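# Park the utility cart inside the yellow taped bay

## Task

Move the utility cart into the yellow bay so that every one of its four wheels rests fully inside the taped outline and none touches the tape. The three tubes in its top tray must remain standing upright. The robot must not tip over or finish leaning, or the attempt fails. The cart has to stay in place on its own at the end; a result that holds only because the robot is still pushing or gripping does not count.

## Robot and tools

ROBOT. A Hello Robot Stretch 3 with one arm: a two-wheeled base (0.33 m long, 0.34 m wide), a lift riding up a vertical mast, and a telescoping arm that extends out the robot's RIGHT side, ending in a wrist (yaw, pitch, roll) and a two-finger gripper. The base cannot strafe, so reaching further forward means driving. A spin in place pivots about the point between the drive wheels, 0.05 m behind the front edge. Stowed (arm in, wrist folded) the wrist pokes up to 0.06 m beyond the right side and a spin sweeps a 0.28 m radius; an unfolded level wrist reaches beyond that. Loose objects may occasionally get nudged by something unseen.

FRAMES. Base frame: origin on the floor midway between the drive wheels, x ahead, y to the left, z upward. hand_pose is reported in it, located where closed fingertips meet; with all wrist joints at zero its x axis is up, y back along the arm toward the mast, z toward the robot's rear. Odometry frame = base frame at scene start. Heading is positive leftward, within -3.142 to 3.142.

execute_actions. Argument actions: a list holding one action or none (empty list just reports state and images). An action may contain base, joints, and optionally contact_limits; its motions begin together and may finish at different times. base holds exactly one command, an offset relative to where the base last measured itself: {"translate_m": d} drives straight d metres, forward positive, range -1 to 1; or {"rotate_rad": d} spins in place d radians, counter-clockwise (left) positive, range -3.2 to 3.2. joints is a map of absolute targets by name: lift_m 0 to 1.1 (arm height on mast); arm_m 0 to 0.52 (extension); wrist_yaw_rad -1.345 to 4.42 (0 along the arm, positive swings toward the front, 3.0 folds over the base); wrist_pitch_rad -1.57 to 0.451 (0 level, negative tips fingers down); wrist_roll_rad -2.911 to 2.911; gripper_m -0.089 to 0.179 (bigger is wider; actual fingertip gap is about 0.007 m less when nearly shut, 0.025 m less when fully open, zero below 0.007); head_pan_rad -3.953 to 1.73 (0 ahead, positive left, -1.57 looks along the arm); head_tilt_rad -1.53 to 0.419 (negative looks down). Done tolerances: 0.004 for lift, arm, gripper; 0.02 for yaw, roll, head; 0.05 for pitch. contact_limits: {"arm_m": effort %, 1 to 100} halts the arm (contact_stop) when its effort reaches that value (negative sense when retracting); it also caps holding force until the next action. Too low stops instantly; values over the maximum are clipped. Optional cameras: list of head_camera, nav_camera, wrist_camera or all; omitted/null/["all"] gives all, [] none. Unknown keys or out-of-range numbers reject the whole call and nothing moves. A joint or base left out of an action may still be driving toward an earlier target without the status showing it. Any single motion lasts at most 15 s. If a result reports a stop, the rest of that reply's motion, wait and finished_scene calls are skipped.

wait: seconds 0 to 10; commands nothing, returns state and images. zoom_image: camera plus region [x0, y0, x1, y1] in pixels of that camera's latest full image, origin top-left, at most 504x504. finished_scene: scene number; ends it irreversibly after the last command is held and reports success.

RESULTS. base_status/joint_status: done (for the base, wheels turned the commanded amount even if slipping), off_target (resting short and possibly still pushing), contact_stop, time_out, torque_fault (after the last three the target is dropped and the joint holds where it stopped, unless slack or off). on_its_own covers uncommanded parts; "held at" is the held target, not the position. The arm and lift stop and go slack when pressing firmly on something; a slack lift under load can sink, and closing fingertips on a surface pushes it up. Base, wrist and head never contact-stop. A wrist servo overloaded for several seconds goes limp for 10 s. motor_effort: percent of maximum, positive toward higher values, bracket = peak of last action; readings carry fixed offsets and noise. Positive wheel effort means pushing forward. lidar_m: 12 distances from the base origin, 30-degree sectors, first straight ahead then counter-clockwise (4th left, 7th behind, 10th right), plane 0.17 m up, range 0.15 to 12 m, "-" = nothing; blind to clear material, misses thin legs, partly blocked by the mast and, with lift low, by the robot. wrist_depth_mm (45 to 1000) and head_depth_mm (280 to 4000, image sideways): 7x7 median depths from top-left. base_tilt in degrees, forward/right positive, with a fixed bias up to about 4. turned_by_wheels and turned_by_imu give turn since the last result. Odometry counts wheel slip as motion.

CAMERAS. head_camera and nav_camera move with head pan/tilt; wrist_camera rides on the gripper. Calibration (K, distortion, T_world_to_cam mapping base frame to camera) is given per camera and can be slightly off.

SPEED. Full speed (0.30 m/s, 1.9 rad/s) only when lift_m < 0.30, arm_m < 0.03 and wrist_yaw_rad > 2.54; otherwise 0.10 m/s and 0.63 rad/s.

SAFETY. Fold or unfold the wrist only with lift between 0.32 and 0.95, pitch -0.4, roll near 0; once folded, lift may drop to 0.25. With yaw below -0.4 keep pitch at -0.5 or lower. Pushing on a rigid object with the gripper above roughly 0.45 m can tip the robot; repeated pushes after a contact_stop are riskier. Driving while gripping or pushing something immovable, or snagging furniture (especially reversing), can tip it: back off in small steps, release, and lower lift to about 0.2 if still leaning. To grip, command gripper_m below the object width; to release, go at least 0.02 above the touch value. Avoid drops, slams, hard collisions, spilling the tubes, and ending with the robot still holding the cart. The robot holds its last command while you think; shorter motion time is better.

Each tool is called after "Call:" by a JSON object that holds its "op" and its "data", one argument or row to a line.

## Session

Call:
{"op": "execute_actions", "data": {
  "actions": [
    {"joints":{"head_tilt_rad":-0.6}}
  ]
}}

Scene clock: 0.90 s.
base_odometry: x=+0.000 y=+0.000 heading=+0.000 (m, m, rad; odometry frame)
turned_by_wheels: +0.000 (rad since the last result)
turned_by_imu: +0.000 (rad since the last result)
base_tilt: forward=-0.5 right=-0.5 (deg)
lidar_m: 1.88 1.81 1.88 1.55 1.52 1.48 1.49 1.94 2.05 1.10 1.13 2.48
head_depth_mm: 2141 2351 2579 2381 1828 1476 1245 / 2000 2208 2496 2367 1812 1471 1236 / 1879 1927 2178 2261 1800 1454 1225 / 1776 1991 2249 2346 1790 1451 1228 / 1691 1869 2074 2222 1788 1451 1219 / 1597 1751 1954 2130 1770 1436 1219 / 1515 1665 1819 2031 1760 1436 1213
base_status: not commanded
joint_positions: lift_m=+0.444 arm_m=-0.002 wrist_yaw_rad=+3.136 wrist_pitch_rad=-0.604 wrist_roll_rad=-0.010 gripper_m=+0.037 head_pan_rad=+0.004 head_tilt_rad=-0.592
joint_status: all done
motor_effort: left_wheel=+0(0) right_wheel=+0(0) lift_m=+35(35) arm_m=+0(1) wrist_yaw_rad=+0(0) wrist_pitch_rad=+5(4) wrist_roll_rad=+0(0) gripper_m=+0(0) head_pan_rad=+0(0) head_tilt_rad=-4(29) (%)
hand_pose: x=-0.0201 y=+0.0542 z=+0.4174 quat_wxyz=(+0.212, +0.672, +0.210, +0.678) (m; base frame)
wrist_depth_mm: - - - - - - - / - - - - - - - / - - - - - 961 982 / 875 870 868 877 831 856 809 / 733 736 716 702 729 699 702 / 650 640 646 631 - 627 614 / 569 581 - - 549 549 552
pictures: head_camera (sideways: a quarter turn clockwise sets it upright), nav_camera (sideways: a quarter turn counterclockwise sets it upright), wrist_camera
camera_calibration (this result's frames):
head_camera: T_world_to_cam=[[-0.541696, -0.00343209, -0.840568, 1.10968], [0.0345677, 0.999055, -0.026356, 0.0337917], [0.839863, -0.0433334, -0.541065, 0.652534], [0, 0, 0, 1]] pos_world=[0.0519034, -0.00167474, 1.28672]
nav_camera: T_world_to_cam=[[0.525888, 0.0391952, 0.84965, -1.06626], [-0.0170997, -0.998249, 0.056634, -0.0171452], [0.850382, -0.0443119, -0.524297, 0.643726], [0, 0, 0, 1]] pos_world=[0.0130272, 0.053202, 1.24442]
wrist_camera: T_world_to_cam=[[0.999198, -0.0200885, -0.0346418, 0.043164], [-0.0391291, -0.673743, -0.737929, 0.382784], [-0.00851583, 0.738692, -0.673989, 0.400933], [0, 0, 0, 1]] pos_world=[-0.0247371, -0.0374007, 0.554187]
Images, in order (width x height): head_camera 896x504, nav_camera 672x504, wrist_camera 644x364.

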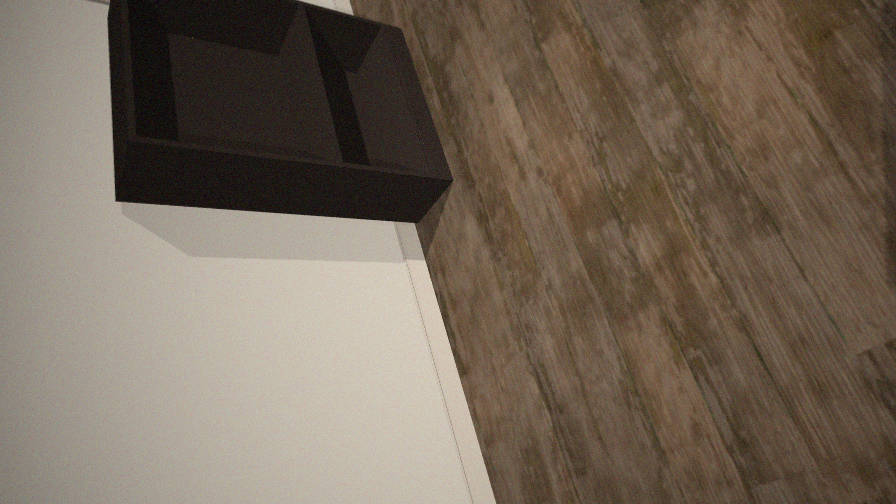

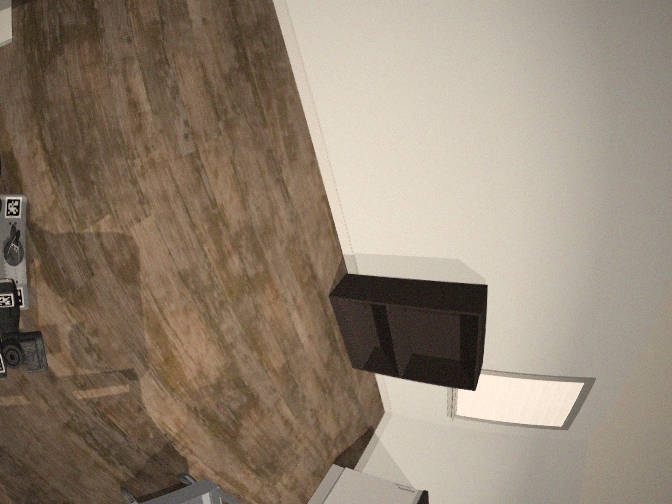

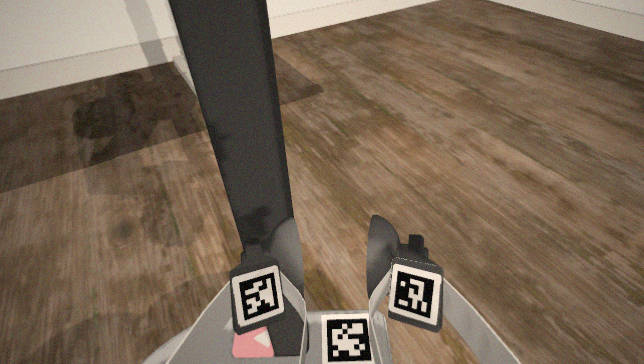

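Cart is to the right. Look.

Call:
{"op": "execute_actions", "data": {
  "actions": [
    {"joints":{"head_pan_rad":-1.57,"head_tilt_rad":-0.7}}
  ],
  "cameras": ["head_camera","nav_camera"]
}}

Call:
{"op": "execute_actions", "data": {
  "actions": [
    {"joints":{"head_pan_rad":-3.1,"head_tilt_rad":-0.7}}
  ],
  "cameras": ["nav_camera"]
}}

Scene clock: 3.87 s.
base_odometry: x=+0.000 y=+0.000 heading=+0.000 (m, m, rad; odometry frame)
turned_by_wheels: +0.000 (rad since the last result)
turned_by_imu: +0.000 (rad since the last result)
base_tilt: forward=-0.5 right=-0.4 (deg)
lidar_m: 1.88 1.81 1.89 1.56 1.52 1.49 1.49 1.94 2.05 1.10 1.13 2.48
head_depth_mm: 2215 2381 2519 2086 1659 1382 1190 / 2481 2676 2712 2062 1644 1377 1183 / 2835 3120 2722 2056 1641 1369 1186 / 3263 3515 2697 2032 1638 1364 1168 / 3137 3398 2444 1954 1617 1356 1168 / 2816 1471 1533 1513 1576 1352 1165 / 1161 1276 1516 1642 1562 1349 1157
base_status: not commanded
joint_positions: lift_m=+0.444 arm_m=-0.002 wrist_yaw_rad=+3.136 wrist_pitch_rad=-0.604 wrist_roll_rad=-0.010 gripper_m=+0.037 head_pan_rad=-1.563 head_tilt_rad=-0.691
joint_status: all done
motor_effort: left_wheel=+0(1) right_wheel=+0(1) lift_m=+35(35) arm_m=+0(1) wrist_yaw_rad=+0(1) wrist_pitch_rad=+4(5) wrist_roll_rad=+0(0) gripper_m=-1(0) head_pan_rad=-2(32) head_tilt_rad=-4(13) (%)
hand_pose: x=-0.0201 y=+0.0542 z=+0.4174 quat_wxyz=(+0.212, +0.672, +0.210, +0.678) (m; base frame)
wrist_depth_mm: - - - - - - - / - - - - - - - / - - - - - - 983 / 893 880 883 841 859 832 815 / 735 741 742 732 723 705 704 / 646 654 646 635 - 612 616 / 577 575 - - 540 547 546
pictures: head_camera (sideways: a quarter turn clockwise sets it upright), nav_camera (sideways: a quarter turn counterclockwise sets it upright)
camera_calibration (this result's frames):
head_camera: T_world_to_cam=[[-0.0063299, 0.622155, -0.782868, 1.0312], [0.999167, -0.0276203, -0.030029, 0.0326858], [-0.0403057, -0.782407, -0.621462, 0.762496], [0, 0, 0, 1]] pos_world=[0.00460173, -0.0440785, 1.28213]
nav_camera: T_world_to_cam=[[0.0420349, -0.607174, 0.793456, -0.990045], [-0.998265, 0.00724691, 0.0584306, -0.0134915], [-0.0412276, -0.794536, -0.605816, 0.755221], [0, 0, 0, 1]] pos_world=[0.0592843, -0.000981111, 1.24387]
Images, in order (width x height): head_camera 896x504, nav_camera 672x504.

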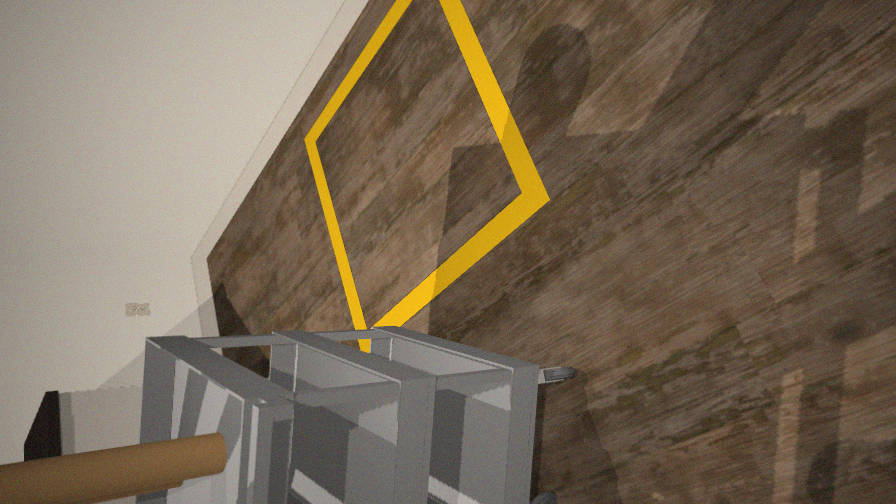

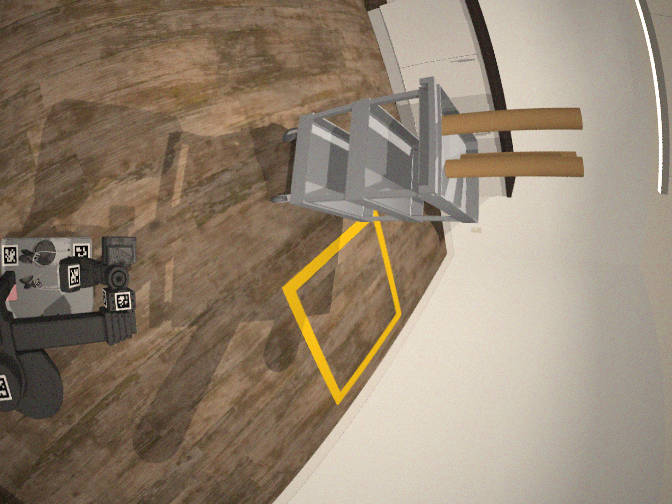

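Scene clock: 5.20 s.
base_odometry: x=+0.000 y=+0.000 heading=+0.000 (m, m, rad; odometry frame)
turned_by_wheels: +0.000 (rad since the last result)
turned_by_imu: +0.000 (rad since the last result)
base_tilt: forward=-0.6 right=-0.3 (deg)
lidar_m: 1.88 1.81 1.89 1.55 1.52 1.49 1.49 1.94 2.05 1.10 1.13 2.48
head_depth_mm: 1753 1789 1207 1885 1659 1377 1190 / 1978 2078 1255 1910 1650 1375 1194 / 2039 2295 2388 2061 1635 1376 1229 / 1918 2162 2451 2033 1634 1368 1196 / 1807 2035 2315 2009 1622 1359 1164 / 1720 1933 2196 2009 1615 1352 1164 / 1635 1822 2048 1994 1608 1344 1158
base_status: not commanded
joint_positions: lift_m=+0.444 arm_m=-0.002 wrist_yaw_rad=+3.136 wrist_pitch_rad=-0.604 wrist_roll_rad=-0.010 gripper_m=+0.037 head_pan_rad=-3.093 head_tilt_rad=-0.691
joint_status: all done
motor_effort: left_wheel=+0(0) right_wheel=+0(0) lift_m=+35(35) arm_m=+0(1) wrist_yaw_rad=-1(0) wrist_pitch_rad=+5(5) wrist_roll_rad=+0(0) gripper_m=+0(1) head_pan_rad=-3(31) head_tilt_rad=-3(4) (%)
hand_pose: x=-0.0201 y=+0.0542 z=+0.4174 quat_wxyz=(+0.212, +0.672, +0.210, +0.678) (m; base frame)
wrist_depth_mm: - - - - - - - / - - - - - - - / - - - - 1000 990 981 / 872 871 845 827 848 836 809 / 749 739 756 721 728 714 697 / 658 650 647 628 - 622 621 / 564 568 - - 559 555 546
pictures: nav_camera (sideways: a quarter turn counterclockwise sets it upright)
camera_calibration (this result's frames):
nav_camera: T_world_to_cam=[[-0.605014, -0.0667595, 0.793411, -0.986039], [-0.0334663, 0.99773, 0.0584317, -0.0193782], [-0.795511, 0.00879943, -0.605875, 0.759899], [0, 0, 0, 1]] pos_world=[0.00729252, -0.0531799, 1.24387]
Images, in order (width x height): nav_camera 672x504.

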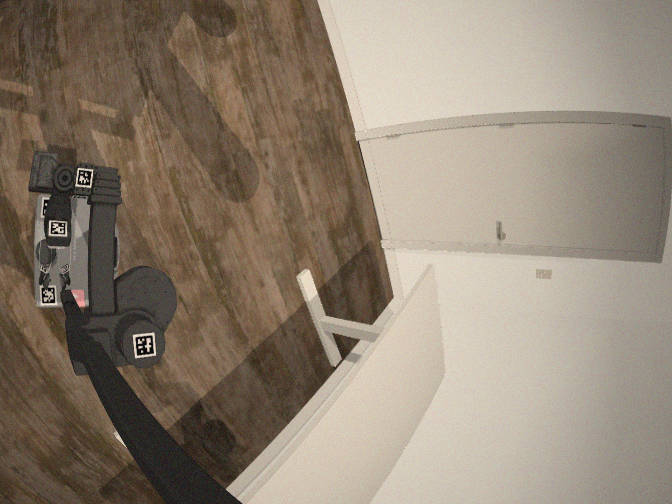

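Call:
{"op": "execute_actions", "data": {
  "actions": [
    {"joints":{"head_pan_rad":-1.15,"head_tilt_rad":-0.55}}
  ],
  "cameras": ["head_camera"]
}}

Scene clock: 13.53 s.
base_odometry: x=+0.000 y=+0.000 heading=+0.000 (m, m, rad; odometry frame)
turned_by_wheels: +0.000 (rad since the last result)
turned_by_imu: -0.001 (rad since the last result)
base_tilt: forward=-0.5 right=-0.5 (deg)
lidar_m: 1.88 1.81 1.89 1.55 1.52 1.49 1.48 1.94 2.05 1.10 1.13 2.48
head_depth_mm: 2953 3246 3503 2529 1897 1506 1257 / 2904 3094 1623 1956 1878 1505 1254 / 1182 1314 1358 1508 1691 1494 1254 / 1099 1222 1282 1622 1699 1491 1249 / 2766 2559 1454 1623 1731 1483 1240 / 2753 2535 2730 2441 1840 1473 1240 / 2728 2500 2686 2433 1838 1481 1236
base_status: not commanded
joint_positions: lift_m=+0.444 arm_m=-0.002 wrist_yaw_rad=+3.136 wrist_pitch_rad=-0.604 wrist_roll_rad=-0.010 gripper_m=+0.037 head_pan_rad=-1.157 head_tilt_rad=-0.557
joint_status: all done
motor_effort: left_wheel=+0(0) right_wheel=+0(1) lift_m=+35(35) arm_m=-1(0) wrist_yaw_rad=+0(0) wrist_pitch_rad=+5(5) wrist_roll_rad=+0(0) gripper_m=-1(0) head_pan_rad=+3(31) head_tilt_rad=+3(17) (%)
hand_pose: x=-0.0201 y=+0.0542 z=+0.4174 quat_wxyz=(+0.212, +0.672, +0.210, +0.678) (m; base frame)
wrist_depth_mm: - - - - - - - / - - - - - - - / - - - - 995 997 967 / 884 855 847 863 838 837 829 / 751 749 728 725 733 715 703 / 670 643 666 628 - 619 621 / 576 563 - - 546 556 542
pictures: head_camera (sideways: a quarter turn clockwise sets it upright)
camera_calibration (this result's frames):
head_camera: T_world_to_cam=[[-0.206859, 0.468033, -0.859159, 1.13188], [0.930514, 0.365403, -0.0249831, 0.0265402], [0.302247, -0.804628, -0.511098, 0.616823], [0, 0, 0, 1]] pos_world=[0.0230115, -0.0431435, 1.28839]
Images, in order (width x height): head_camera 896x504.

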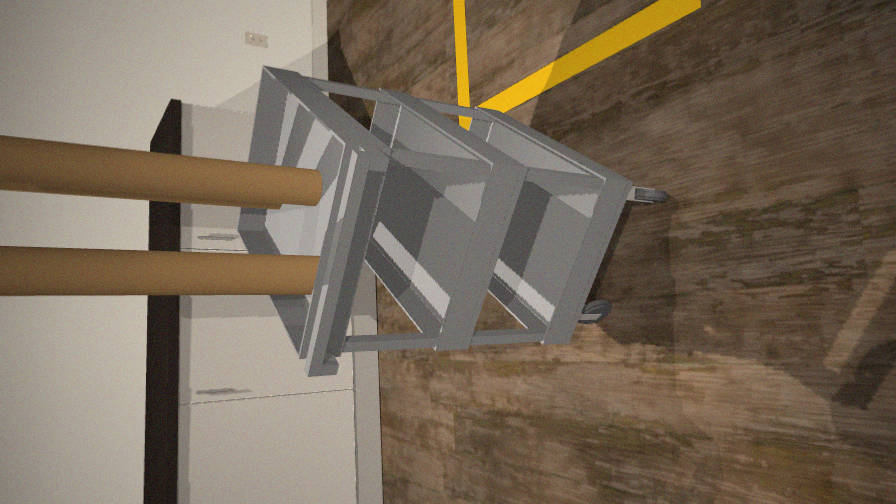

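Call:
{"op": "execute_actions", "data": {
  "actions": []
}}

Scene clock: 25.30 s.
base_odometry: x=+0.000 y=+0.000 heading=+0.000 (m, m, rad; odometry frame)
turned_by_wheels: +0.000 (rad since the last result)
turned_by_imu: +0.000 (rad since the last result)
base_tilt: forward=-0.4 right=-0.3 (deg)
lidar_m: 1.88 1.81 1.88 1.55 1.52 1.49 1.49 1.94 2.05 1.10 1.12 2.48
head_depth_mm: 2961 3260 3551 2538 1885 1507 1263 / 2921 3052 1617 1951 1877 1500 1256 / 1183 1310 1354 1494 1691 1499 1255 / 1102 1217 1284 1636 1706 1493 1252 / 2776 2535 1452 1627 1736 1481 1238 / 2770 2513 2709 2433 1845 1486 1242 / 2758 2486 2677 2417 1821 1479 1238
base_status: not commanded
joint_positions: lift_m=+0.444 arm_m=-0.002 wrist_yaw_rad=+3.136 wrist_pitch_rad=-0.604 wrist_roll_rad=-0.010 gripper_m=+0.037 head_pan_rad=-1.157 head_tilt_rad=-0.557
joint_status: all done
motor_effort: left_wheel=+0(0) right_wheel=+0(1) lift_m=+35(35) arm_m=-1(0) wrist_yaw_rad=-1(0) wrist_pitch_rad=+4(5) wrist_roll_rad=+0(0) gripper_m=+0(0) head_pan_rad=+3(31) head_tilt_rad=+3(17) (%)
hand_pose: x=-0.0201 y=+0.0542 z=+0.4174 quat_wxyz=(+0.212, +0.672, +0.210, +0.678) (m; base frame)
wrist_depth_mm: - - - - - - - / - - - - - - - / - - - - 950 994 991 / 879 846 836 832 847 829 802 / 749 740 723 723 754 722 695 / 650 640 649 626 - 618 608 / 571 570 - - 555 564 547
pictures: head_camera (sideways: a quarter turn clockwise sets it upright), nav_camera (sideways: a quarter turn counterclockwise sets it upright), wrist_camera
camera_calibration (this result's frames):
head_camera: T_world_to_cam=[[-0.206864, 0.46803, -0.859159, 1.13188], [0.93051, 0.365414, -0.0249831, 0.0265402], [0.302256, -0.804624, -0.511098, 0.616823], [0, 0, 0, 1]] pos_world=[0.0230119, -0.0431433, 1.28839]
nav_camera: T_world_to_cam=[[0.233246, -0.439001, 0.867684, -1.08799], [-0.923246, -0.380127, 0.0558587, -0.0106109], [0.305308, -0.814114, -0.493969, 0.607591], [0, 0, 0, 1]] pos_world=[0.0584713, 0.0129858, 1.24476]
wrist_camera: T_world_to_cam=[[0.999198, -0.0200882, -0.0346418, 0.043164], [-0.0391289, -0.673744, -0.737929, 0.382784], [-0.008516, 0.738692, -0.673989, 0.400933], [0, 0, 0, 1]] pos_world=[-0.0247371, -0.0374007, 0.554187]
Images, in order (width x height): head_camera 896x504, nav_camera 672x504, wrist_camera 644x364.

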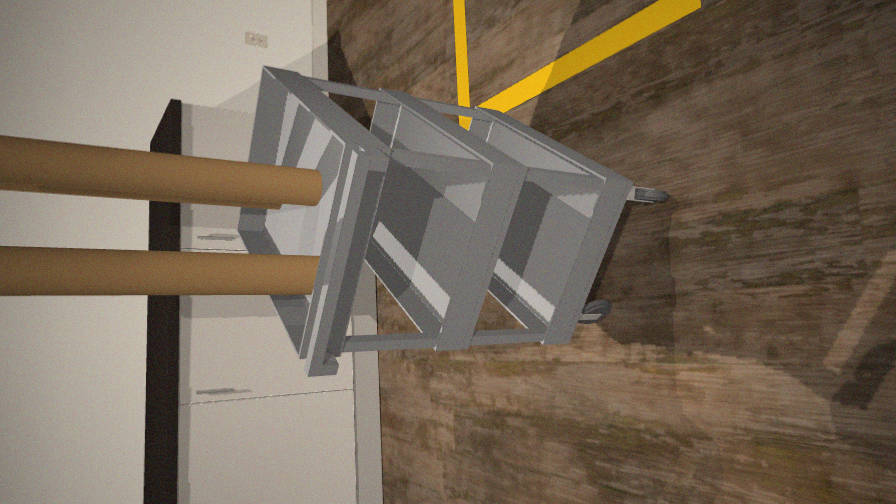

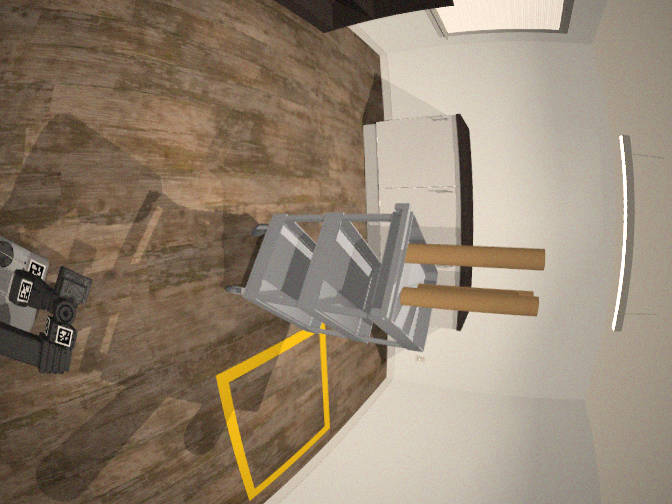

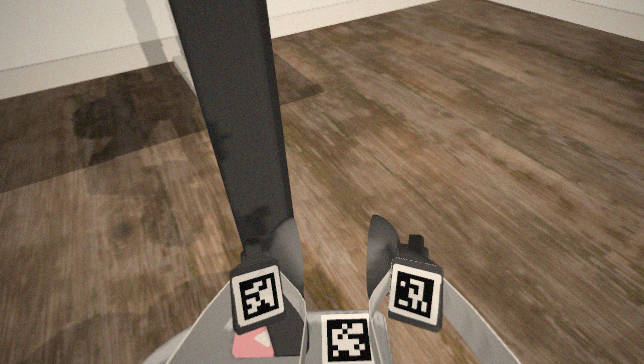

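Call:
{"op": "execute_actions", "data": {
  "actions": [
    {"joints":{"head_pan_rad":-2.5,"head_tilt_rad":-0.7}}
  ],
  "cameras": ["nav_camera","head_camera"]
}}

Scene clock: 53.90 s.
base_odometry: x=+0.000 y=+0.000 heading=+0.000 (m, m, rad; odometry frame)
turned_by_wheels: +0.000 (rad since the last result)
turned_by_imu: -0.001 (rad since the last result)
base_tilt: forward=-0.4 right=-0.3 (deg)
lidar_m: 1.87 1.81 1.89 1.56 1.51 1.49 1.49 1.95 2.05 1.10 1.13 2.48
head_depth_mm: 1624 1833 2091 2065 1664 1381 1190 / 1640 1851 2099 2071 1654 1383 1185 / 1678 1871 2160 2051 1644 1370 1180 / 1693 1903 2183 2034 1628 1358 1173 / 1711 1931 2214 2026 1623 1360 1165 / 1741 1951 2253 2002 1598 1349 1166 / 1738 1969 2278 1997 1602 1344 1163
base_status: not commanded
joint_positions: lift_m=+0.444 arm_m=-0.002 wrist_yaw_rad=+3.136 wrist_pitch_rad=-0.604 wrist_roll_rad=-0.010 gripper_m=+0.037 head_pan_rad=-2.493 head_tilt_rad=-0.691
joint_status: all done
motor_effort: left_wheel=+0(0) right_wheel=+0(0) lift_m=+35(35) arm_m=+0(0) wrist_yaw_rad=-1(0) wrist_pitch_rad=+5(4) wrist_roll_rad=+0(0) gripper_m=-1(1) head_pan_rad=-3(32) head_tilt_rad=-4(17) (%)
hand_pose: x=-0.0201 y=+0.0542 z=+0.4174 quat_wxyz=(+0.212, +0.672, +0.210, +0.678) (m; base frame)
wrist_depth_mm: - - - - - - - / - - - - - - - / - - - - - - 981 / 884 853 864 847 848 847 806 / 756 735 732 719 738 703 694 / 649 647 659 632 - 623 612 / 570 577 - - 547 550 551
pictures: head_camera (sideways: a quarter turn clockwise sets it upright), nav_camera (sideways: a quarter turn counterclockwise sets it upright)
camera_calibration (this result's frames):
head_camera: T_world_to_cam=[[0.494916, 0.37699, -0.782903, 1.02818], [0.575188, -0.81747, -0.030027, 0.0352695], [-0.651319, -0.435455, -0.621419, 0.766168], [0, 0, 0, 1]] pos_world=[-0.030131, -0.025151, 1.28214]
nav_camera: T_world_to_cam=[[-0.461561, -0.396655, 0.79349, -0.987016], [-0.590979, 0.804568, 0.0584297, -0.0159748], [-0.661593, -0.441967, -0.605772, 0.758949], [0, 0, 0, 1]] pos_world=[0.0371061, -0.0432223, 1.24387]
Images, in order (width x height): head_camera 896x504, nav_camera 672x504.

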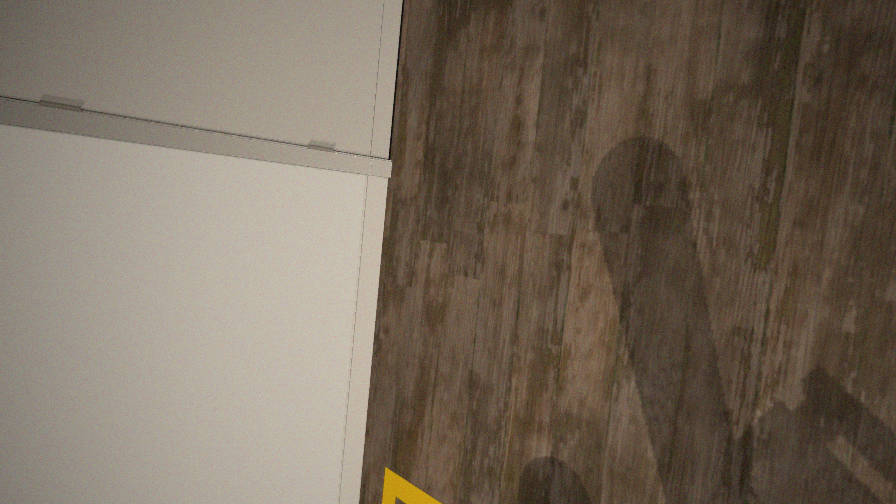

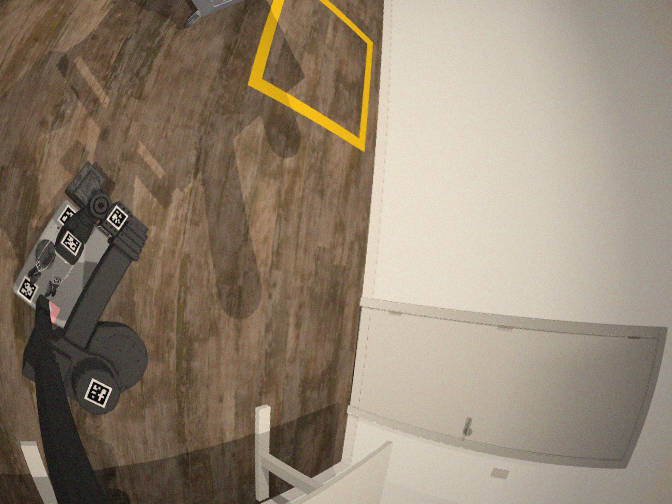

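Call:
{"op": "execute_actions", "data": {
  "actions": [
    {"base":{"rotate_rad":-0.73},"joints":{"lift_m":0.27,"head_pan_rad":-0.3,"head_tilt_rad":-0.6}}
  ],
  "cameras": []
}}

Call:
{"op": "execute_actions", "data": {
  "actions": [
    {"base":{"translate_m":0.9}}
  ],
  "cameras": ["nav_camera","head_camera"]
}}

Scene clock: 73.30 s.
base_odometry: x=+0.000 y=+0.000 heading=-0.730 (m, m, rad; odometry frame)
turned_by_wheels: -0.730 (rad since the last result)
turned_by_imu: -0.734 (rad since the last result)
base_tilt: forward=-0.6 right=-0.4 (deg)
lidar_m: 2.67 1.97 1.81 1.82 1.68 1.06 1.51 1.49 1.94 1.98 2.38 1.10
head_depth_mm: 2781 2522 1555 2079 1793 1459 1234 / 2711 1306 1330 1458 1650 1451 1223 / 1096 1221 1281 1595 1665 1450 1220 / 2793 2532 1404 1580 1674 1432 1214 / 2778 2547 2770 2290 1762 1431 1212 / 2755 2525 2756 2248 1749 1433 1208 / 2758 2588 2930 2235 1747 1420 1206
base_status: done
joint_positions: lift_m=+0.271 arm_m=-0.002 wrist_yaw_rad=+3.136 wrist_pitch_rad=-0.604 wrist_roll_rad=-0.010 gripper_m=+0.037 head_pan_rad=-0.307 head_tilt_rad=-0.606
joint_status: all done
motor_effort: left_wheel=+3(7) right_wheel=-2(7) lift_m=+20(31) arm_m=+0(0) wrist_yaw_rad=+0(0) wrist_pitch_rad=+5(5) wrist_roll_rad=+0(0) gripper_m=+0(0) head_pan_rad=+3(31) head_tilt_rad=+2(12) (%)
hand_pose: x=-0.0201 y=+0.0542 z=+0.2438 quat_wxyz=(+0.212, +0.672, +0.210, +0.678) (m; base frame)
wrist_depth_mm: - - - - - - - / 923 906 - 866 859 855 810 / 727 733 734 710 701 671 655 / 603 597 586 574 576 577 571 / 515 521 - - 496 482 482 / 462 - - - - 421 419 / - - - - - 375 375
pictures: none
No camera images: the call's "cameras" was empty. Leave "cameras" out to get every camera's image.

Scene clock: 78.07 s.
base_odometry: x=+0.671 y=-0.600 heading=-0.730 (m, m, rad; odometry frame)
turned_by_wheels: +0.000 (rad since the last result)
turned_by_imu: -0.002 (rad since the last result)
base_tilt: forward=-0.6 right=-0.4 (deg)
lidar_m: 1.82 1.65 1.27 1.52 1.84 1.92 1.92 2.33 2.26 0.56 0.52 1.81
head_depth_mm: 2084 1782 1920 2156 1798 1350 837 / 2067 1792 1928 2137 1784 1464 1226 / 2057 1783 1907 2125 1770 1450 1221 / 2058 1778 1899 2133 1766 1446 1218 / 2073 1744 1897 2099 1765 1428 1209 / 2044 1736 1894 2079 1757 1427 1211 / 2051 2218 2509 2238 1738 1418 1201
base_status: done
joint_positions: lift_m=+0.271 arm_m=-0.002 wrist_yaw_rad=+3.136 wrist_pitch_rad=-0.604 wrist_roll_rad=-0.010 gripper_m=+0.037 head_pan_rad=-0.307 head_tilt_rad=-0.605
joint_status: not commanded
motor_effort: left_wheel=+3(12) right_wheel=-2(6) lift_m=+20(20) arm_m=-1(0) wrist_yaw_rad=-1(1) wrist_pitch_rad=+5(5) wrist_roll_rad=+0(0) gripper_m=+0(0) head_pan_rad=+3(3) head_tilt_rad=+2(3) (%)
hand_pose: x=-0.0201 y=+0.0542 z=+0.2438 quat_wxyz=(+0.212, +0.672, +0.210, +0.678) (m; base frame)
wrist_depth_mm: - - - - - - 992 / 935 901 - 873 862 837 818 / 741 726 728 710 688 680 659 / 597 595 585 573 564 568 557 / 507 528 - - 495 487 483 / 462 - - - - 423 423 / - - - - - 378 376
pictures: head_camera (sideways: a quarter turn clockwise sets it upright), nav_camera (sideways: a quarter turn counterclockwise sets it upright)
camera_calibration (this result's frames):
head_camera: T_world_to_cam=[[-0.527178, 0.165693, -0.833444, 1.10031], [0.338125, 0.940718, -0.0268542, 0.0325882], [0.779586, -0.295965, -0.551951, 0.667065], [0, 0, 0, 1]] pos_world=[0.0490045, -0.0155418, 1.28611]
nav_camera: T_world_to_cam=[[0.523179, -0.126845, 0.84273, -1.05722], [-0.320873, -0.945411, 0.0569023, -0.0156404], [0.789509, -0.300179, -0.535321, 0.658441], [0, 0, 0, 1]] pos_world=[0.0282523, 0.0487605, 1.24432]
Images, in order (width x height): head_camera 896x504, nav_camera 672x504.

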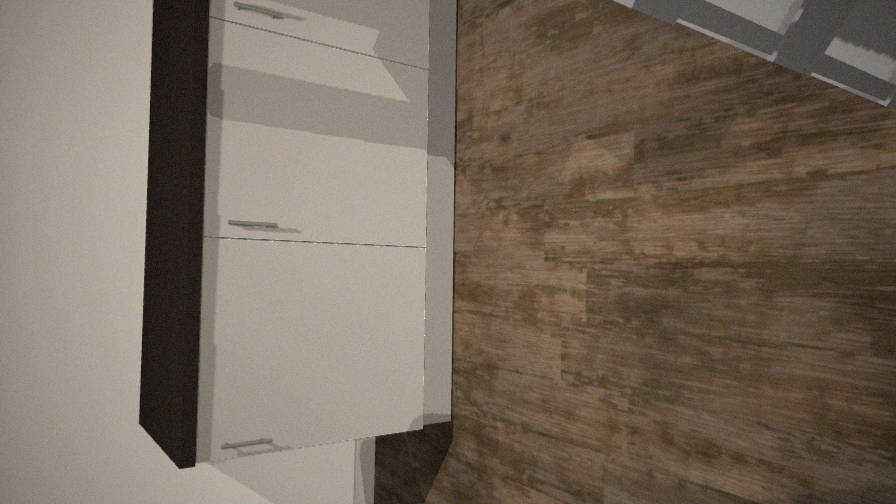

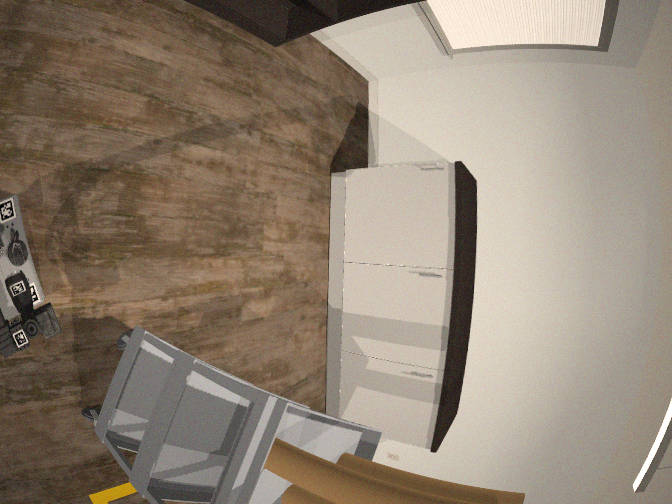

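Call:
{"op": "execute_actions", "data": {
  "actions": [
    {"base":{"translate_m":0.66},"joints":{"head_pan_rad":-1.7,"head_tilt_rad":-0.8}}
  ],
  "cameras": ["nav_camera","head_camera"]
}}

Scene clock: 85.53 s.
base_odometry: x=+1.163 y=-1.040 heading=-0.730 (m, m, rad; odometry frame)
turned_by_wheels: +0.000 (rad since the last result)
turned_by_imu: -0.001 (rad since the last result)
base_tilt: forward=-0.5 right=-0.5 (deg)
lidar_m: 1.18 1.15 1.25 1.01 1.58 2.98 2.56 0.83 0.51 0.63 1.33 1.18
head_depth_mm: 673 758 717 660 971 1286 1154 / 2128 1070 848 696 966 1185 1148 / 2159 1107 869 1089 1034 1232 1145 / 744 864 864 1146 1328 1297 1135 / 2248 2451 960 1170 1439 1291 1136 / 2300 2610 2171 1792 1498 1285 1122 / 2319 2660 2220 1793 1488 1284 1118
base_status: done
joint_positions: lift_m=+0.271 arm_m=-0.002 wrist_yaw_rad=+3.136 wrist_pitch_rad=-0.604 wrist_roll_rad=-0.010 gripper_m=+0.037 head_pan_rad=-1.693 head_tilt_rad=-0.790
joint_status: all done
motor_effort: left_wheel=+3(13) right_wheel=-2(6) lift_m=+20(20) arm_m=-1(1) wrist_yaw_rad=-1(0) wrist_pitch_rad=+5(5) wrist_roll_rad=+0(0) gripper_m=+0(1) head_pan_rad=-2(32) head_tilt_rad=-4(19) (%)
hand_pose: x=-0.0201 y=+0.0542 z=+0.2438 quat_wxyz=(+0.212, +0.672, +0.210, +0.678) (m; base frame)
wrist_depth_mm: - - - - 994 950 861 / 941 932 - 844 848 843 825 / 739 733 724 693 689 668 673 / 596 586 576 599 575 568 551 / 507 534 - - 494 481 475 / 458 - - - - 426 421 / - - - - - 377 379
pictures: head_camera (sideways: a quarter turn clockwise sets it upright), nav_camera (sideways: a quarter turn counterclockwise sets it upright)
camera_calibration (this result's frames):
head_camera: T_world_to_cam=[[0.0836782, 0.691481, -0.717532, 0.945489], [0.987481, -0.154162, -0.0334056, 0.037149], [-0.133716, -0.705754, -0.695724, 0.859662], [0, 0, 0, 1]] pos_world=[-0.00085052, -0.041351, 1.27775]
nav_camera: T_world_to_cam=[[-0.0464651, -0.682379, 0.729521, -0.90617], [-0.989565, 0.131157, 0.0596535, -0.0151291], [-0.136388, -0.719136, -0.681352, 0.854059], [0, 0, 0, 1]] pos_world=[0.0594069, -0.00218161, 1.24389]
Images, in order (width x height): head_camera 896x504, nav_camera 672x504.

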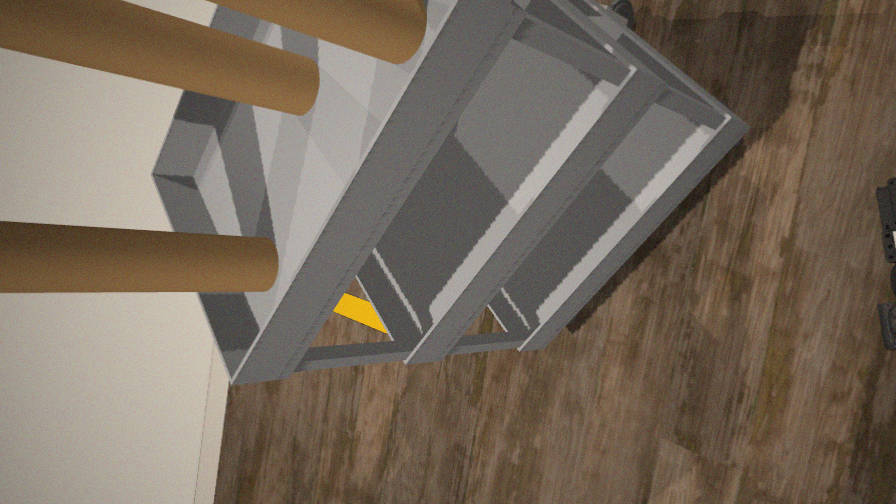

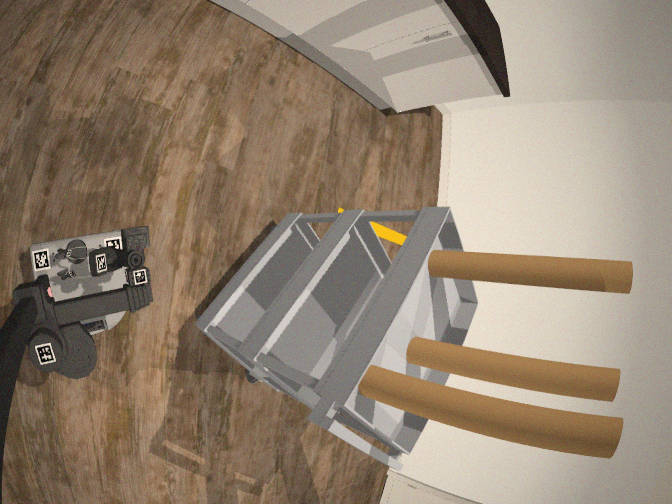

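Call:
{"op": "execute_actions", "data": {
  "actions": [
    {"base":{"rotate_rad":-1.92},"joints":{"lift_m":0.32,"head_pan_rad":0,"head_tilt_rad":-1.1}}
  ],
  "cameras": []
}}

Call:
{"op": "execute_actions", "data": {
  "actions": [
    {"base":{"translate_m":0.35}}
  ],
  "cameras": ["nav_camera","head_camera"]
}}

Scene clock: 95.97 s.
base_odometry: x=+1.163 y=-1.040 heading=-2.649 (m, m, rad; odometry frame)
turned_by_wheels: -1.920 (rad since the last result)
turned_by_imu: -1.928 (rad since the last result)
base_tilt: forward=-0.5 right=-0.5 (deg)
lidar_m: 0.52 0.75 1.24 1.18 1.22 1.15 1.01 1.35 1.81 2.56 2.98 0.51
head_depth_mm: 809 687 1629 1475 1330 1214 1113 / 580 660 1030 1448 1327 1209 1111 / 747 649 1008 1227 1318 1202 - / 775 669 1015 1280 1311 1196 - / 784 709 1040 1378 1300 1197 - / 773 1095 1306 1410 1302 1182 1102 / 736 1089 1522 1425 1287 1177 1094
base_status: done
joint_positions: lift_m=+0.319 arm_m=-0.002 wrist_yaw_rad=+3.136 wrist_pitch_rad=-0.605 wrist_roll_rad=-0.010 gripper_m=+0.037 head_pan_rad=-0.007 head_tilt_rad=-1.087
joint_status: all done
motor_effort: left_wheel=+3(10) right_wheel=-2(7) lift_m=+48(51) arm_m=+0(1) wrist_yaw_rad=+0(0) wrist_pitch_rad=+5(5) wrist_roll_rad=+0(0) gripper_m=+0(0) head_pan_rad=+3(30) head_tilt_rad=-6(26) (%)
hand_pose: x=-0.0201 y=+0.0541 z=+0.2927 quat_wxyz=(+0.212, +0.672, +0.210, +0.678) (m; base frame)
wrist_depth_mm: - - - - - - - / - - - - 973 961 949 / 825 819 800 773 770 787 753 / 672 663 664 648 646 627 616 / 576 583 582 571 559 545 539 / 507 515 - - - 485 469 / 457 - - - 419 427 424
pictures: none
No camera images: the call's "cameras" was empty. Leave "cameras" out to get every camera's image.

Scene clock: 100.70 s.
base_odometry: x=+0.854 y=-1.205 heading=-2.649 (m, m, rad; odometry frame)
turned_by_wheels: +0.000 (rad since the last result)
turned_by_imu: -0.001 (rad since the last result)
base_tilt: forward=-0.5 right=-0.6 (deg)
lidar_m: 0.21 0.30 1.25 1.19 1.22 1.46 1.35 1.71 2.29 2.52 0.20 0.20
head_depth_mm: 2069 310 354 535 469 1207 1117 / 658 685 445 501 502 1197 1108 / 429 521 600 544 791 1155 - / 741 672 605 541 821 1167 - / 753 680 601 545 849 1187 - / 733 675 597 821 1239 1184 1097 / 518 576 591 891 1276 1173 1096
base_status: done
joint_positions: lift_m=+0.319 arm_m=-0.002 wrist_yaw_rad=+3.136 wrist_pitch_rad=-0.605 wrist_roll_rad=-0.010 gripper_m=+0.037 head_pan_rad=-0.007 head_tilt_rad=-1.087
joint_status: not commanded
motor_effort: left_wheel=+2(9) right_wheel=-3(4) lift_m=+48(48) arm_m=-1(1) wrist_yaw_rad=-1(0) wrist_pitch_rad=+5(5) wrist_roll_rad=+0(0) gripper_m=-1(1) head_pan_rad=+3(2) head_tilt_rad=-6(6) (%)
hand_pose: x=-0.0201 y=+0.0541 z=+0.2927 quat_wxyz=(+0.212, +0.672, +0.210, +0.678) (m; base frame)
wrist_depth_mm: - - - - - - - / - - - - 965 954 929 / 820 807 784 770 781 787 752 / 677 678 658 657 651 645 635 / 574 572 568 566 576 542 538 / 494 513 - - - 478 477 / 462 - - - 419 430 430
pictures: head_camera (sideways: a quarter turn clockwise sets it upright), nav_camera (sideways: a quarter turn counterclockwise sets it upright)
camera_calibration (this result's frames):
head_camera: T_world_to_cam=[[-0.875862, 0.0047223, -0.482538, 0.645173], [0.0282204, 0.998742, -0.0414491, 0.0534578], [0.481735, -0.0499211, -0.874894, 1.08886], [0, 0, 0, 1]] pos_world=[0.0390309, -0.00208003, 1.26617]
nav_camera: T_world_to_cam=[[0.866633, 0.0311665, 0.497972, -0.61005], [0.0015369, -0.998209, 0.0598002, -0.0213425], [0.498944, -0.0510594, -0.865129, 1.08914], [0, 0, 0, 1]] pos_world=[-0.014697, 0.0533197, 1.24731]
Images, in order (width x height): head_camera 896x504, nav_camera 672x504.

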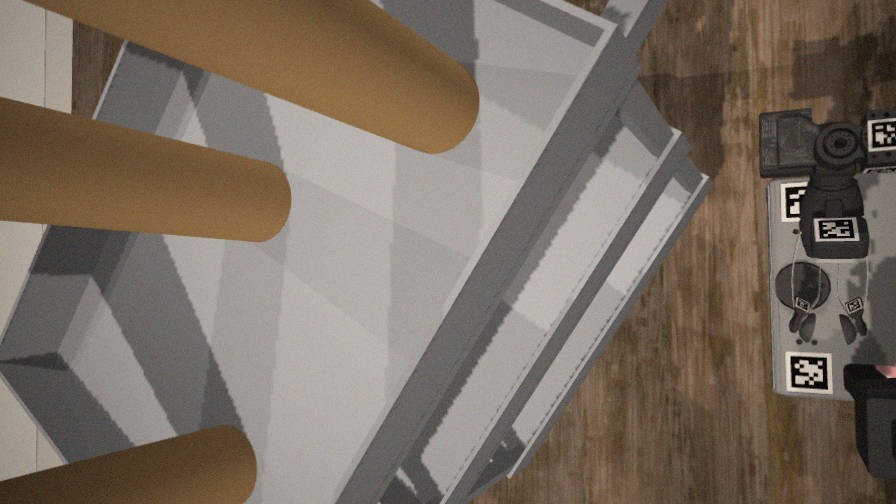

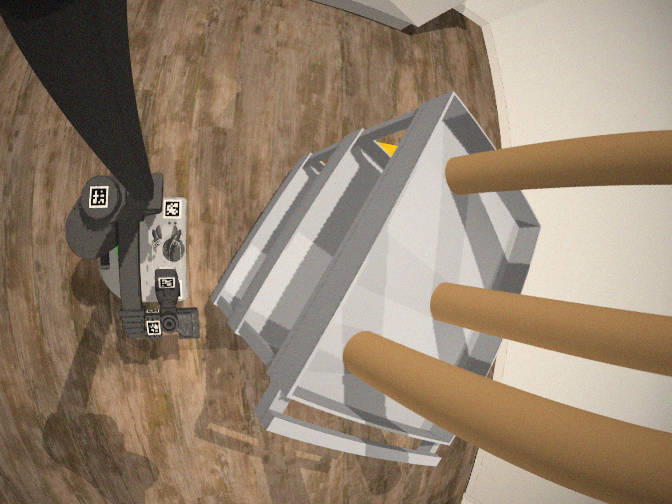

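Call:
{"op": "execute_actions", "data": {
  "actions": [
    {"base":{"translate_m":0.12}}
  ],
  "cameras": ["nav_camera","head_camera"]
}}

Scene clock: 107.23 s.
base_odometry: x=+0.749 y=-1.262 heading=-2.649 (m, m, rad; odometry frame)
turned_by_wheels: +0.000 (rad since the last result)
turned_by_imu: -0.002 (rad since the last result)
base_tilt: forward=-0.3 right=-0.4 (deg)
lidar_m: 0.15 0.20 1.26 1.20 1.23 1.58 1.48 1.83 2.47 2.53 0.15 -
head_depth_mm: 2027 661 335 339 489 458 1114 / 357 646 611 449 482 468 1108 / 357 426 556 544 491 760 - / 1861 672 586 540 496 1053 - / 733 680 600 537 507 1162 - / 729 674 597 534 834 1182 1102 / 1857 555 574 539 1236 1175 1098
base_status: done
joint_positions: lift_m=+0.320 arm_m=-0.002 wrist_yaw_rad=+3.127 wrist_pitch_rad=-0.605 wrist_roll_rad=-0.010 gripper_m=+0.037 head_pan_rad=-0.007 head_tilt_rad=-1.088
joint_status: not commanded
motor_effort: left_wheel=+0(13) right_wheel=+8(36) lift_m=+45(48) arm_m=-1(1) wrist_yaw_rad=+6(20) wrist_pitch_rad=+5(5) wrist_roll_rad=+0(0) gripper_m=+0(1) head_pan_rad=+3(3) head_tilt_rad=-5(6) (%)
hand_pose: x=-0.0184 y=+0.0540 z=+0.2927 quat_wxyz=(+0.215, +0.673, +0.207, +0.677) (m; base frame)
wrist_depth_mm: - - - - - - - / - - - - 994 940 922 / 829 808 - 802 774 770 732 / 686 677 659 651 641 642 595 / 578 574 563 571 565 545 476 / 508 512 - - - 473 451 / 459 - - - 420 425 409
pictures: head_camera (sideways: a quarter turn clockwise sets it upright), nav_camera (sideways: a quarter turn counterclockwise sets it upright)
camera_calibration (this result's frames):
head_camera: T_world_to_cam=[[-0.876468, 0.00445658, -0.48144, 0.643746], [0.0278608, 0.998751, -0.0414758, 0.0534947], [0.480654, -0.0497656, -0.875497, 1.08965], [0, 0, 0, 1]] pos_world=[0.0389868, -0.00206959, 1.26613]
nav_camera: T_world_to_cam=[[0.867247, 0.0314293, 0.496885, -0.608639], [0.00191924, -0.998209, 0.0597895, -0.0213309], [0.497875, -0.0508986, -0.865754, 1.08996], [0, 0, 0, 1]] pos_world=[-0.0147819, 0.0533138, 1.24734]
Images, in order (width x height): head_camera 896x504, nav_camera 672x504.

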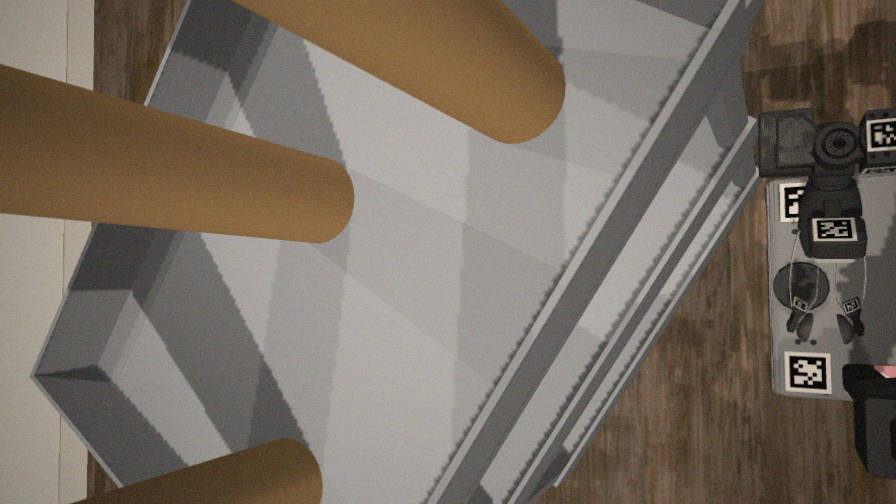

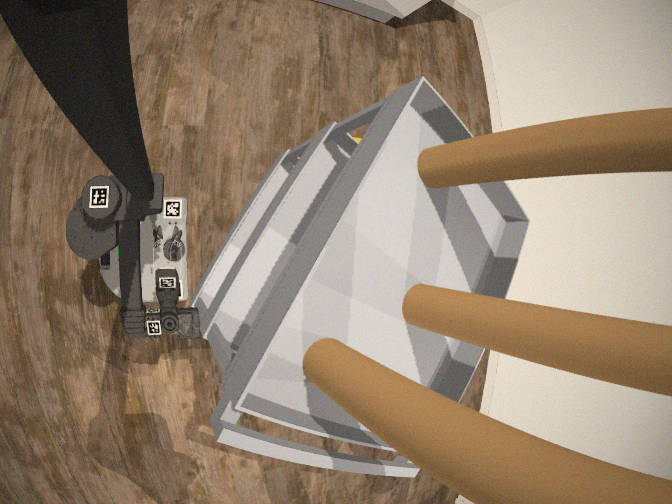

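Call:
{"op": "execute_actions", "data": {
  "actions": [
    {"base":{"translate_m":0.15}}
  ],
  "cameras": ["nav_camera","head_camera"]
}}

Scene clock: 112.00 s.
base_odometry: x=+0.616 y=-1.333 heading=-2.650 (m, m, rad; odometry frame)
turned_by_wheels: +0.000 (rad since the last result)
turned_by_imu: -0.001 (rad since the last result)
base_tilt: forward=-0.5 right=-0.2 (deg)
lidar_m: 0.15 0.16 0.42 1.20 1.23 1.71 1.62 1.99 2.67 2.54 0.15 -
head_depth_mm: 1825 - - 328 496 416 1114 / 1861 656 602 350 481 462 1116 / 350 622 598 543 486 670 - / 348 421 540 541 489 775 - / 1690 679 600 537 493 1144 - / 728 674 597 535 712 1179 1102 / 726 668 592 530 828 1179 1092
base_status: done
joint_positions: lift_m=+0.320 arm_m=-0.002 wrist_yaw_rad=+3.138 wrist_pitch_rad=-0.605 wrist_roll_rad=-0.010 gripper_m=+0.037 head_pan_rad=-0.007 head_tilt_rad=-1.088
joint_status: not commanded
motor_effort: left_wheel=+2(8) right_wheel=+18(27) lift_m=+45(45) arm_m=-1(1) wrist_yaw_rad=-2(9) wrist_pitch_rad=+5(5) wrist_roll_rad=+0(0) gripper_m=-1(0) head_pan_rad=+2(2) head_tilt_rad=-5(5) (%)
hand_pose: x=-0.0205 y=+0.0540 z=+0.2927 quat_wxyz=(+0.211, +0.672, +0.211, +0.678) (m; base frame)
wrist_depth_mm: - - - - - - - / - - - 979 958 943 849 / 817 812 794 811 791 764 464 / 683 675 656 658 647 624 398 / 573 577 566 576 573 538 334 / 504 515 - - - 480 281 / 456 - - - 420 425 250
pictures: head_camera (sideways: a quarter turn clockwise sets it upright), nav_camera (sideways: a quarter turn counterclockwise sets it upright)
camera_calibration (this result's frames):
head_camera: T_world_to_cam=[[-0.876468, 0.00445652, -0.48144, 0.643746], [0.0278608, 0.998751, -0.0414758, 0.0534947], [0.480654, -0.0497655, -0.875497, 1.08965], [0, 0, 0, 1]] pos_world=[0.0389868, -0.00206959, 1.26613]
nav_camera: T_world_to_cam=[[0.867247, 0.0314293, 0.496885, -0.608639], [0.00191931, -0.998209, 0.0597895, -0.0213309], [0.497875, -0.0508986, -0.865754, 1.08996], [0, 0, 0, 1]] pos_world=[-0.0147819, 0.0533138, 1.24734]
Images, in order (width x height): head_camera 896x504, nav_camera 672x504.

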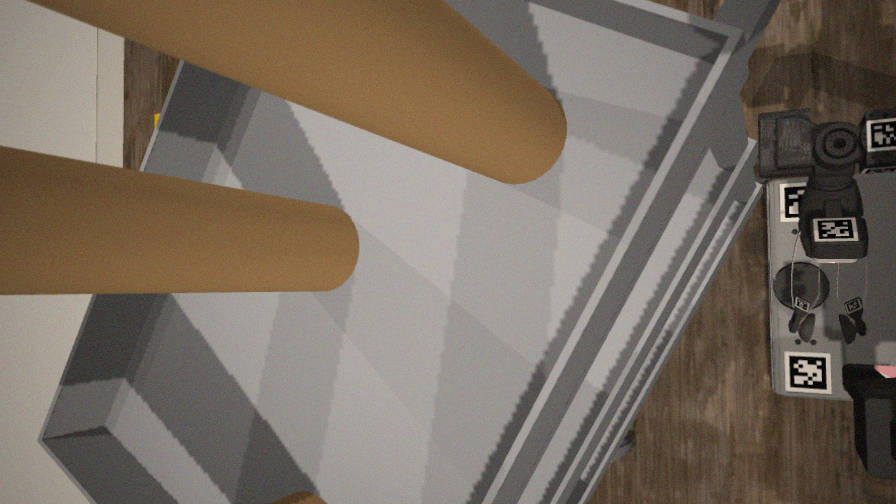

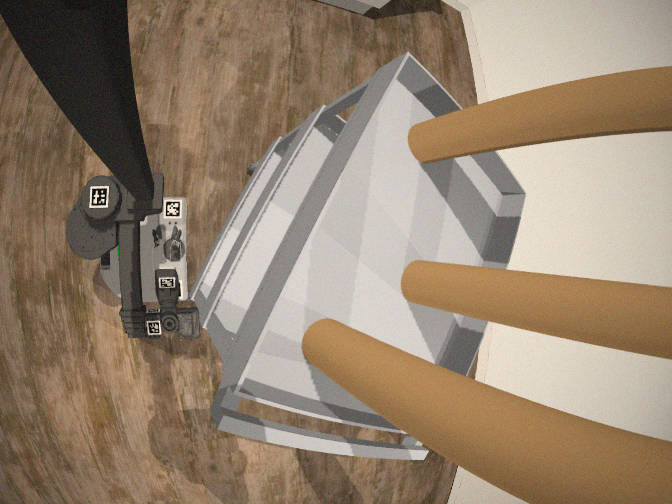

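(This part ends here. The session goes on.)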